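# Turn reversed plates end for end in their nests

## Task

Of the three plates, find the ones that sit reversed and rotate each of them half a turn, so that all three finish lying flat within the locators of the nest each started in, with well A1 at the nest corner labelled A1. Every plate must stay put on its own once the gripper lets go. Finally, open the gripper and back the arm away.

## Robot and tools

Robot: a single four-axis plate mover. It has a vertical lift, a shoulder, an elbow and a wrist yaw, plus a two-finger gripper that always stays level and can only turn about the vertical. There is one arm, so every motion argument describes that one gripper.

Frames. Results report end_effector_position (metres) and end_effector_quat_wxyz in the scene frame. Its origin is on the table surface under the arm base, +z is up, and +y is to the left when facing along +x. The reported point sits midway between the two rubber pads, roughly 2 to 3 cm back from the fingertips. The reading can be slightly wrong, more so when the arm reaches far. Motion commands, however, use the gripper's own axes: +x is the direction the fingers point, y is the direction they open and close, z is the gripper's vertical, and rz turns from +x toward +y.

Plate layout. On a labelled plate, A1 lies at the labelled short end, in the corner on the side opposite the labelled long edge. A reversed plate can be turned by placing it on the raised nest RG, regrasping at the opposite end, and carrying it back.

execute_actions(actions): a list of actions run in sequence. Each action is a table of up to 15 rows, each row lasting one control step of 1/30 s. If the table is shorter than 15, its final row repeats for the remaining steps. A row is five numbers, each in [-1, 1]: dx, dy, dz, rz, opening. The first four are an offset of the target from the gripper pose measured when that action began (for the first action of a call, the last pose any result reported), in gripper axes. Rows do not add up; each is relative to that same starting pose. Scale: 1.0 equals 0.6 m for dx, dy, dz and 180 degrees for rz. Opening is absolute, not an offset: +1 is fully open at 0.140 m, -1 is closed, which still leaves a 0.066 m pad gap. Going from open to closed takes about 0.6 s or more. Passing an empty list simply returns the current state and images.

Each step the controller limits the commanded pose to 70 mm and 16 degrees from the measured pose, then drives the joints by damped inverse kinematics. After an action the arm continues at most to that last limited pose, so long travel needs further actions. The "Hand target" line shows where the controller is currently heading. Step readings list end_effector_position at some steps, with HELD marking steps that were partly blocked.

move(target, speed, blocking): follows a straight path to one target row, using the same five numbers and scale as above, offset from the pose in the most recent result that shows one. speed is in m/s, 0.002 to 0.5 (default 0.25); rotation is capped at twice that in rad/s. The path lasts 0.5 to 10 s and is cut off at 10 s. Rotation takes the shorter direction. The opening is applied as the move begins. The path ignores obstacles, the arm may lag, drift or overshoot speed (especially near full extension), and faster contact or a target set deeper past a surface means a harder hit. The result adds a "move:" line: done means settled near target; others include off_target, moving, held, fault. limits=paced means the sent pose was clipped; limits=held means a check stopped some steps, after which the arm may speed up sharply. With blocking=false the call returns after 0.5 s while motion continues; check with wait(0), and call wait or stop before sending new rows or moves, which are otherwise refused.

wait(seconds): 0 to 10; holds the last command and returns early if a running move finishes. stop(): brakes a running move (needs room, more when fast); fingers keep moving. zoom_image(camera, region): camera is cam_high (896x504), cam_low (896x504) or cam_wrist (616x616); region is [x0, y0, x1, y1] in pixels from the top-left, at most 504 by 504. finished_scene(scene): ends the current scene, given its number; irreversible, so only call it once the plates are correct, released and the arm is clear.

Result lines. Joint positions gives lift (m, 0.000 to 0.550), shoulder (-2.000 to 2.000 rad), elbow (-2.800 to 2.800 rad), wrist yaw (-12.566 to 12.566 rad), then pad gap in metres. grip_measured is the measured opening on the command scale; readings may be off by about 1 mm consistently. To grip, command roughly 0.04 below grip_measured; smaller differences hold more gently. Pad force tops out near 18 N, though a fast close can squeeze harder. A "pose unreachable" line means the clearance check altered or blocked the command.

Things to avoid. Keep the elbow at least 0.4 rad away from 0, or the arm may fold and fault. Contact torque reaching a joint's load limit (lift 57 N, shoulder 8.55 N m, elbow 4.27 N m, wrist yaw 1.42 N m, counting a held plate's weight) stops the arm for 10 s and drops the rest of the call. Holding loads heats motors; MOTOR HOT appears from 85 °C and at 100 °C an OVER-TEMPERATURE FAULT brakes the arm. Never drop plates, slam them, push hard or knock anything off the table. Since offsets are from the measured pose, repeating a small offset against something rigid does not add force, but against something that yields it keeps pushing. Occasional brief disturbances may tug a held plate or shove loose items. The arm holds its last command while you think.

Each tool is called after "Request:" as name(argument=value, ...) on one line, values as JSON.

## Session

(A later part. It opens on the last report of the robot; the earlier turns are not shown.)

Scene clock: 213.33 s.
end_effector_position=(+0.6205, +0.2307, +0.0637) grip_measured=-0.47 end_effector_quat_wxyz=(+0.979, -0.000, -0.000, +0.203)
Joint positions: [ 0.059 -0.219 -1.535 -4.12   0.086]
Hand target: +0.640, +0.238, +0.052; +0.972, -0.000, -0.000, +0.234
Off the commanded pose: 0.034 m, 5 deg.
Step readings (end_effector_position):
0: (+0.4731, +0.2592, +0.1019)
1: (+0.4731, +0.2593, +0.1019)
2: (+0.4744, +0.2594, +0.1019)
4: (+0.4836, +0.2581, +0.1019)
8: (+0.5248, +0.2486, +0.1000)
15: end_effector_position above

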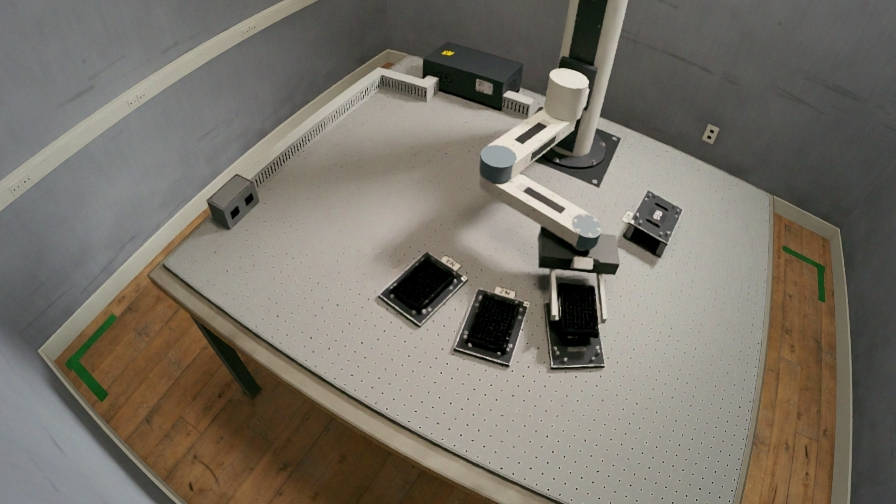

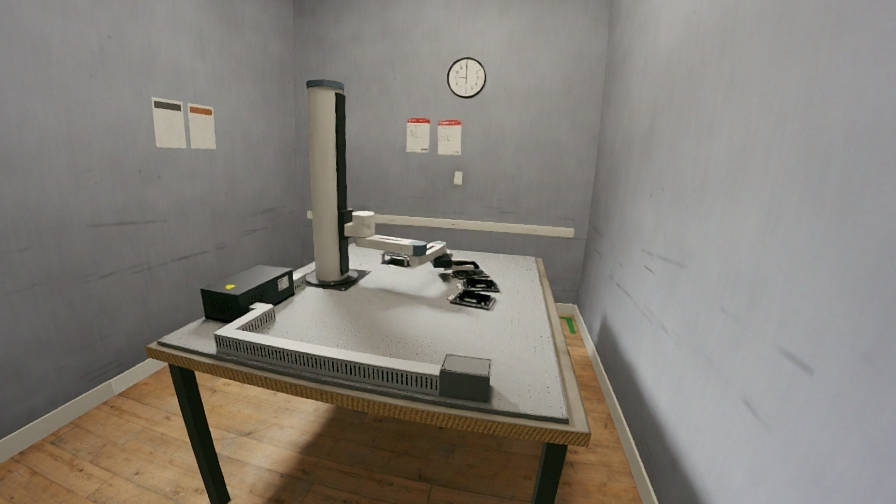

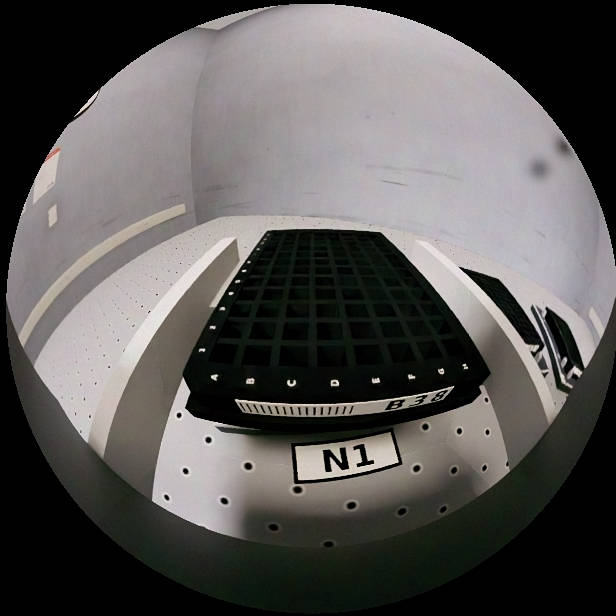

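Request:
execute_actions(actions=[])

Scene clock: 214.63 s.
end_effector_position=(+0.6404, +0.2374, +0.0523) grip_measured=-0.47 end_effector_quat_wxyz=(+0.972, -0.000, -0.000, +0.234)
Joint positions: [ 0.047 -0.205 -1.647 -3.959  0.086]
Hand target: +0.640, +0.238, +0.052; +0.972, -0.000, -0.000, +0.234
Off the commanded pose: 0.012 m, 2 deg.

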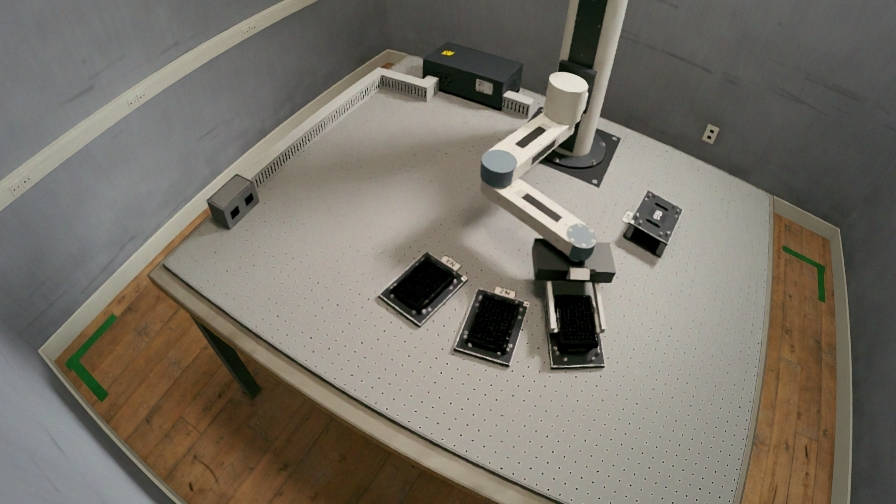

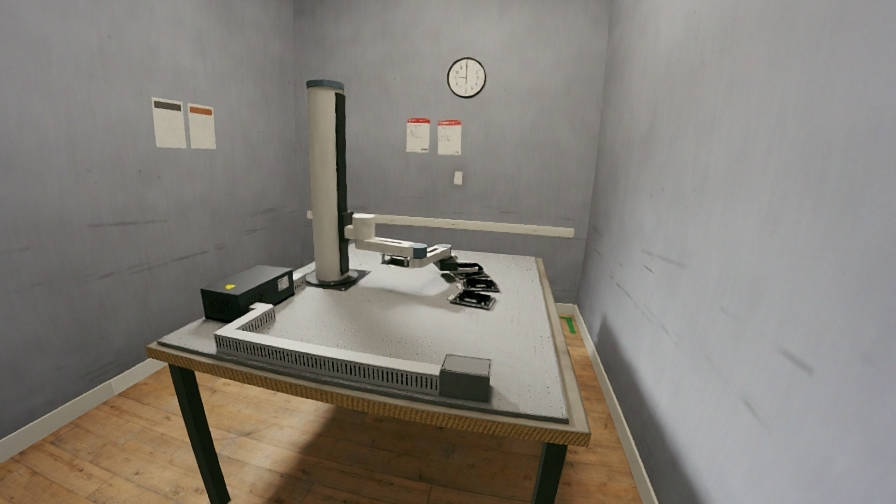

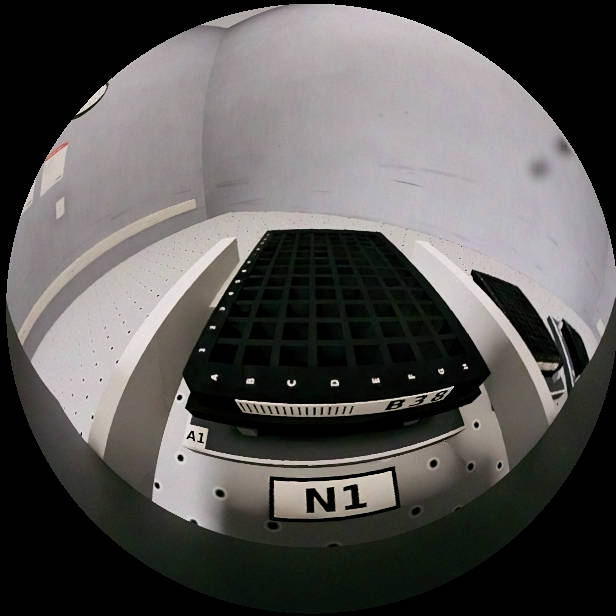

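Request:
execute_actions(actions=[[[0.004,0.0012,-0.001,0.002,-0.54],[0.009,0.0027,-0.002,0.0047,-0.54],[0.014,0.0043,-0.004,0.0073,-0.54],[0.0175,0.0053,-0.006,0.0091,-0.54],[0.0195,0.00595,-0.009,0.0101,-0.54],[0.0195,0.00595,-0.012,0.0101,-0.54],[0.0195,0.00595,-0.015,0.0101,-0.54],[0.0195,0.00595,-0.018,0.0101,-0.54],[0.0195,0.00595,-0.021,0.0101,-0.54],[0.0195,0.00595,-0.024,0.0101,-0.54],[0.0195,0.00595,-0.027,0.0101,-0.54],[0.0195,0.00595,-0.0295,0.0101,-0.54],[0.0195,0.00595,-0.0317,0.0101,-0.54],[0.0195,0.00595,-0.0333,0.0101,-0.54],[0.0195,0.00595,-0.0342,0.0101,-0.54]]])

Request:
zoom_image(camera="cam_wrist", region=[140, 200, 520, 520])

Scene clock: 218.90 s.
end_effector_position=(+0.6492, +0.2458, +0.0324) grip_measured=-0.47 end_effector_quat_wxyz=(+0.968, -0.000, -0.000, +0.249)
Joint positions: [ 0.027 -0.177 -1.716 -3.886  0.086]
Hand target: +0.649, +0.246, +0.032; +0.968, -0.000, -0.000, +0.249
Off the commanded pose: 0.001 m, 0 deg.
Step readings (end_effector_position):
0: (+0.6404, +0.2374, +0.0523)
1: (+0.6405, +0.2375, +0.0523)
2: (+0.6418, +0.2387, +0.0519)
4: (+0.6457, +0.2424, +0.0504)
8: (+0.6492, +0.2458, +0.0438)
15: end_effector_position above

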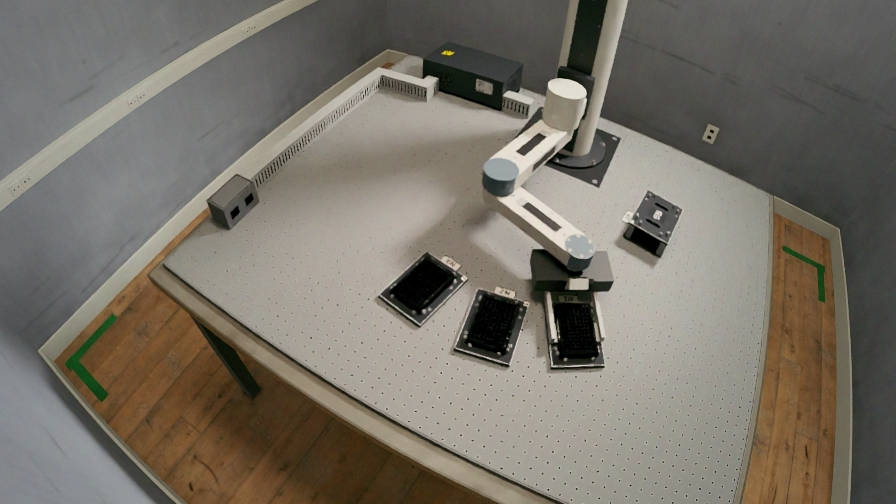

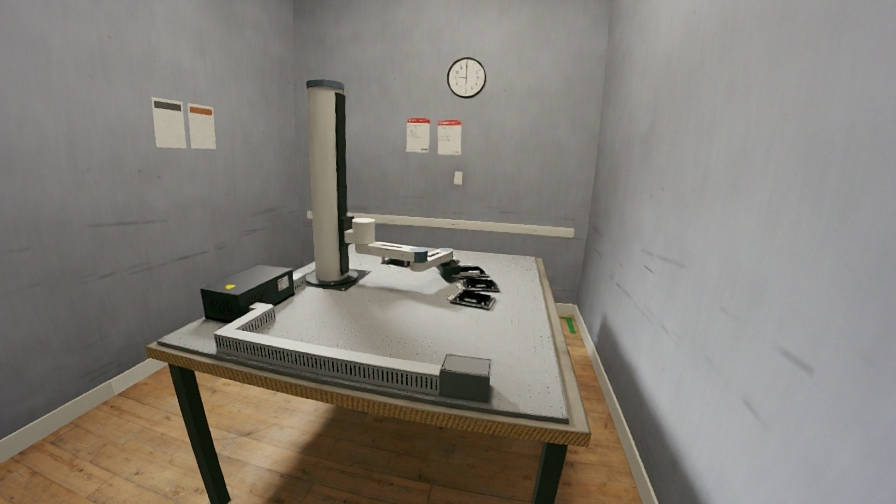

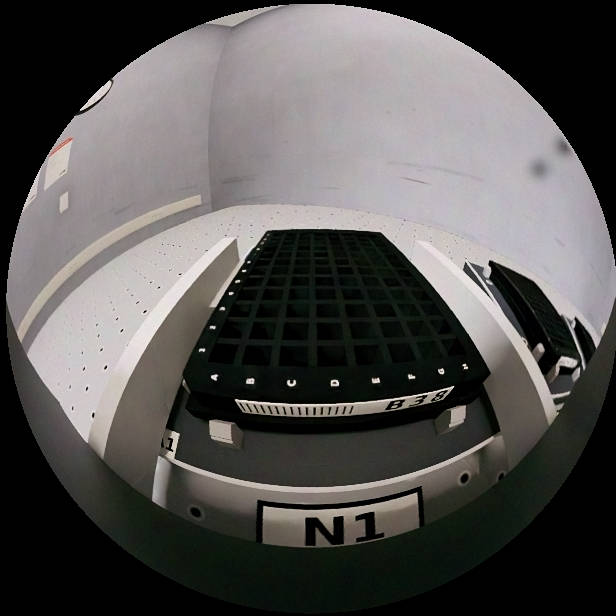

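Region (140, 200, 520, 520) of cam_wrist's 616x616 image, scaled by 1.326, with more detail than that image has; it fills the top 424 rows of this view, and the rest is white.

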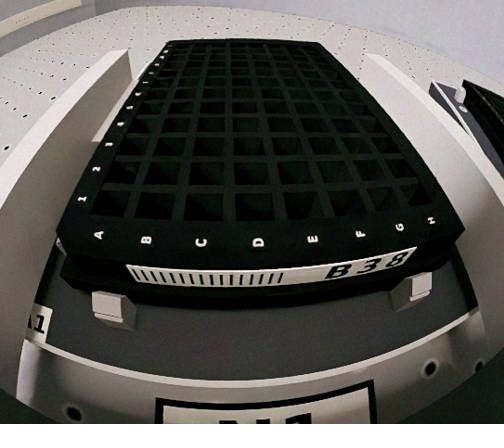

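Request:
execute_actions(actions=[[[0,0,-0.003,0,-0.54],[0,0,-0.0045,0,-0.54],[0,0,-0.0057,0,-0.54],[0,0,-0.0065,0,-0.54],[0,0,-0.007,0,-0.54],[0,0,-0.007,0,-0.54],[0,0,-0.007,0,-0.50],[0,0,-0.007,0,-0.46],[0,0,-0.007,0,-0.40],[0,0,-0.007,0,-0.30],[0,0,-0.007,0,-0.2],[0,0,-0.005,0,-0.2],[0,0,0.001,0,-0.2],[0,0,0.009,0,-0.2],[0,0,0.018,0,-0.2]],[[0,0,0.022,0,-0.2],[0,0,0.034,0,-0.2],[0,0,0.046,0,-0.2],[-0.005,0,0.058,0,-0.2],[-0.015,0,0.07,0,-0.2],[-0.03,0,0.082,0,-0.2],[-0.05,0,0.094,0,-0.2],[-0.072,0,0.106,0,-0.2],[-0.095,0,0.118,0,-0.2],[-0.118,0,0.13,0,-0.2],[-0.141,0,0.141,0,-0.2],[-0.163,0,0.151,0,-0.2],[-0.183,0,0.16,0,-0.2],[-0.2,0,0.167,0,-0.2],[-0.215,0,0.172,0,-0.2]]])

Scene clock: 224.03 s.
end_effector_position=(+0.5798, +0.2098, +0.1236) grip_measured=-0.20 end_effector_quat_wxyz=(+0.967, -0.000, -0.000, +0.253)
Joint positions: [ 0.119 -0.357 -1.299 -4.115  0.096]
Hand target: +0.549, +0.192, +0.138; +0.967, -0.000, -0.000, +0.253
Off the commanded pose: 0.053 m, 0 deg.
Step readings (end_effector_position; steps 1 to 15: 1st action; 16 to 30: 2nd action):
0: (+0.6492, +0.2458, +0.0317)
1: (+0.6492, +0.2458, +0.0317)
2: (+0.6492, +0.2458, +0.0308)
4: (+0.6492, +0.2458, +0.0289)
8: (+0.6492, +0.2458, +0.0281)
15: (+0.6492, +0.2458, +0.0348)
16: (+0.6492, +0.2458, +0.0389)
17: (+0.6492, +0.2458, +0.0434)
19: (+0.6492, +0.2458, +0.0541)
23: (+0.6433, +0.2428, +0.0797)
30: end_effector_position above

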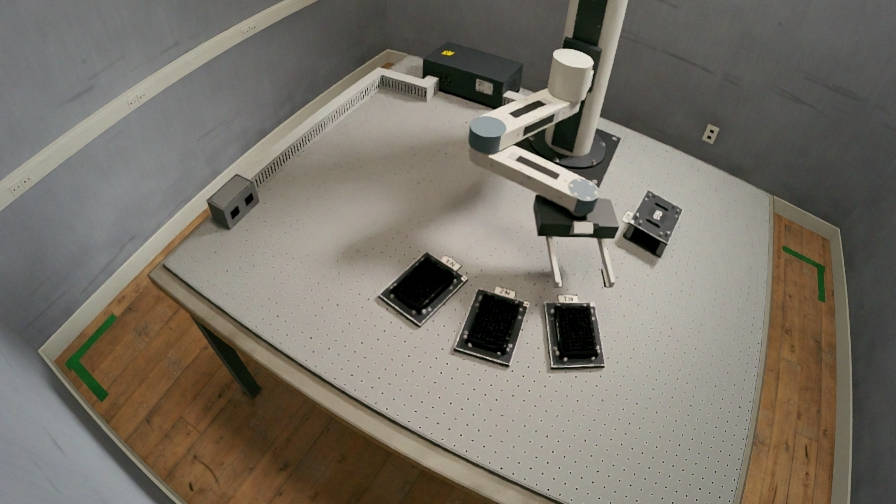

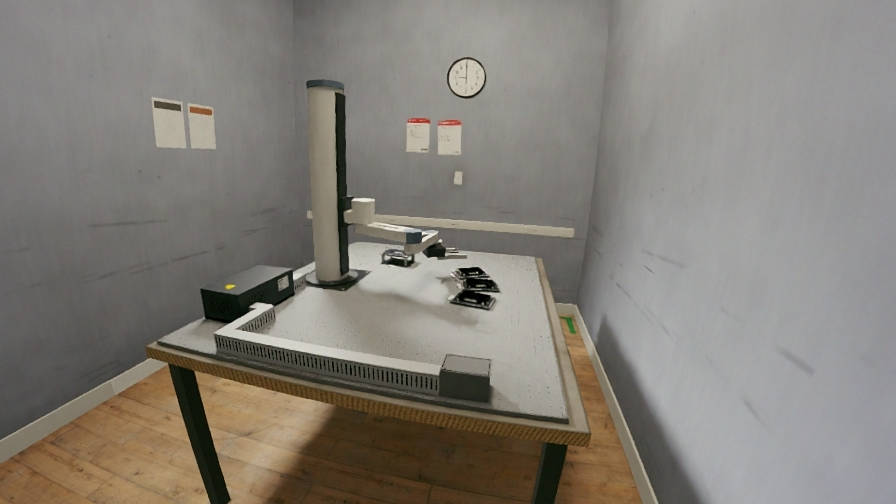

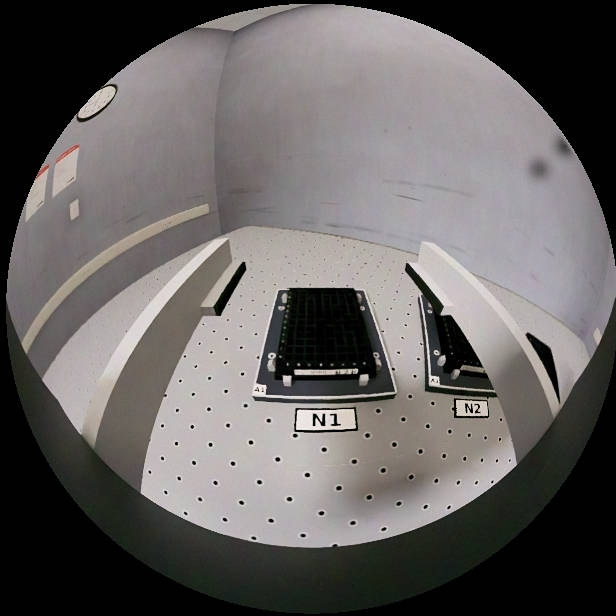

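Request:
execute_actions(actions=[])

Request:
zoom_image(camera="cam_high", region=[370, 240, 620, 380])

Request:
zoom_image(camera="cam_low", region=[430, 250, 520, 320])

Request:
zoom_image(camera="cam_wrist", region=[230, 250, 510, 420])

Scene clock: 228.93 s.
end_effector_position=(+0.5485, +0.1922, +0.1378) grip_measured=-0.20 end_effector_quat_wxyz=(+0.967, -0.000, -0.000, +0.253)
Joint positions: [ 0.133 -0.429 -1.129 -4.214  0.096]
Hand target: +0.549, +0.192, +0.138; +0.967, -0.000, -0.000, +0.253
Off the commanded pose: 0.015 m, 0 deg.

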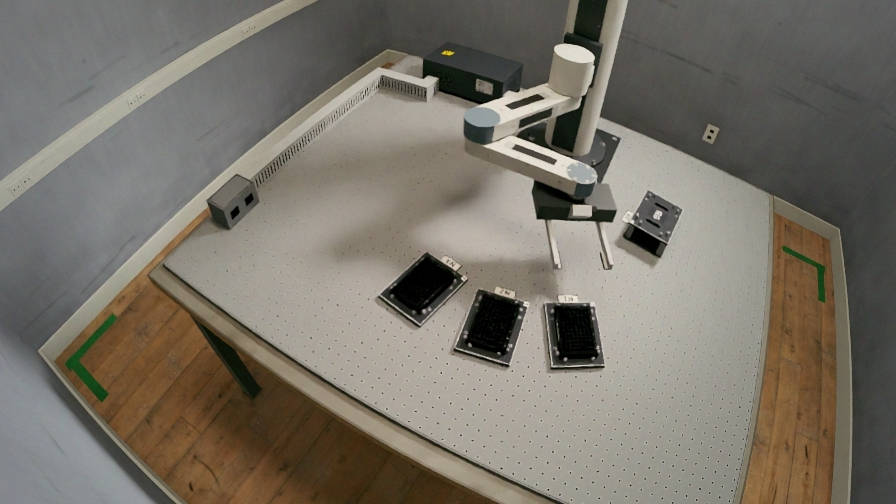

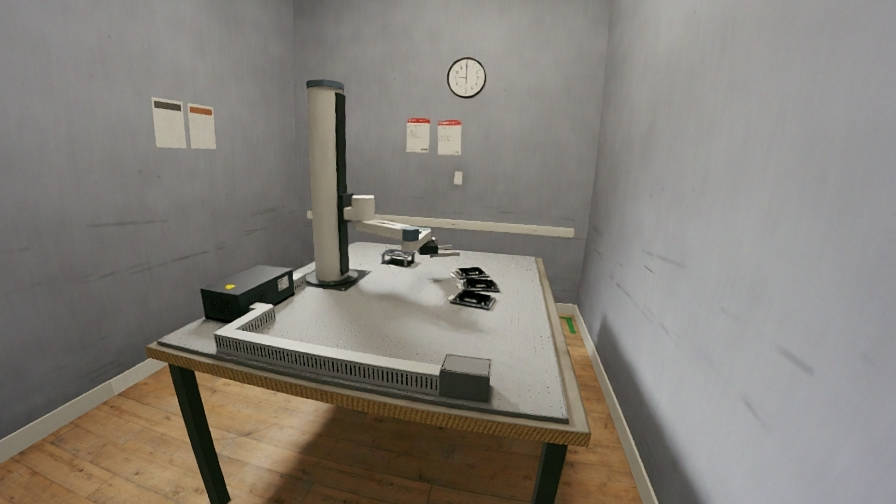

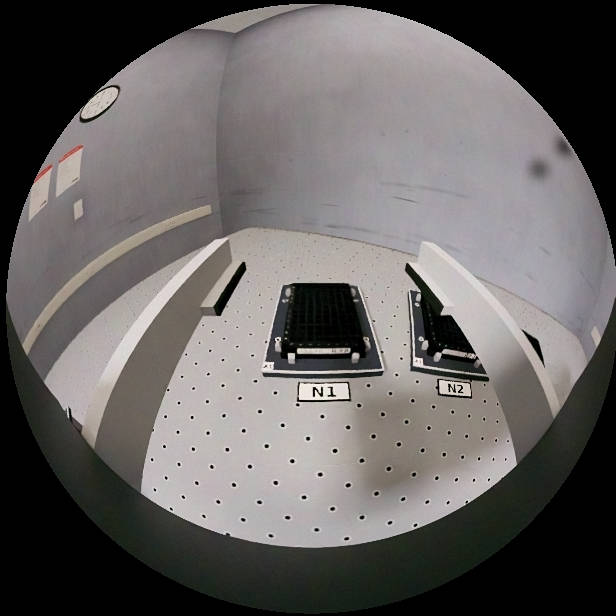

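Region (370, 240, 620, 380) of cam_high's 896x504 image, scaled by 2.016, with more detail than that image has; it fills the top 282 rows of this view, and the rest is white.

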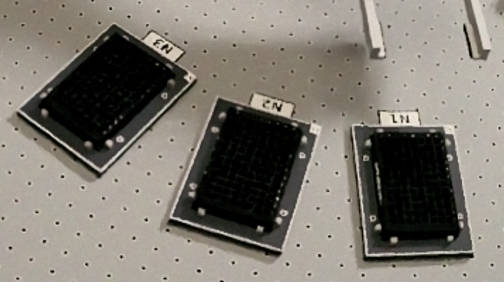

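Region (430, 250, 520, 320) of cam_low's 896x504 image, scaled by 5.600, with more detail than that image has.

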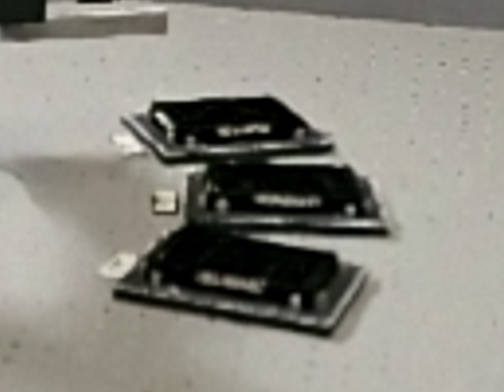

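Region (230, 250, 510, 420) of cam_wrist's 616x616 image, scaled by 1.800, with more detail than that image has; it fills the top 306 rows of this view, and the rest is white.

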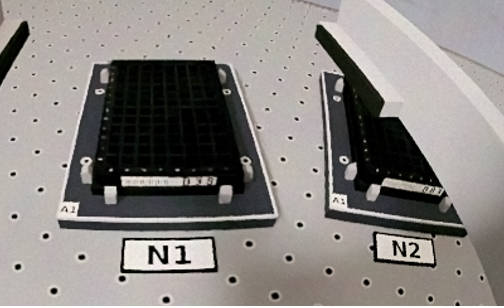

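All three plates are seated and oriented correctly.

Request:
finished_scene(scene=2)

The scene is finished: the task was done.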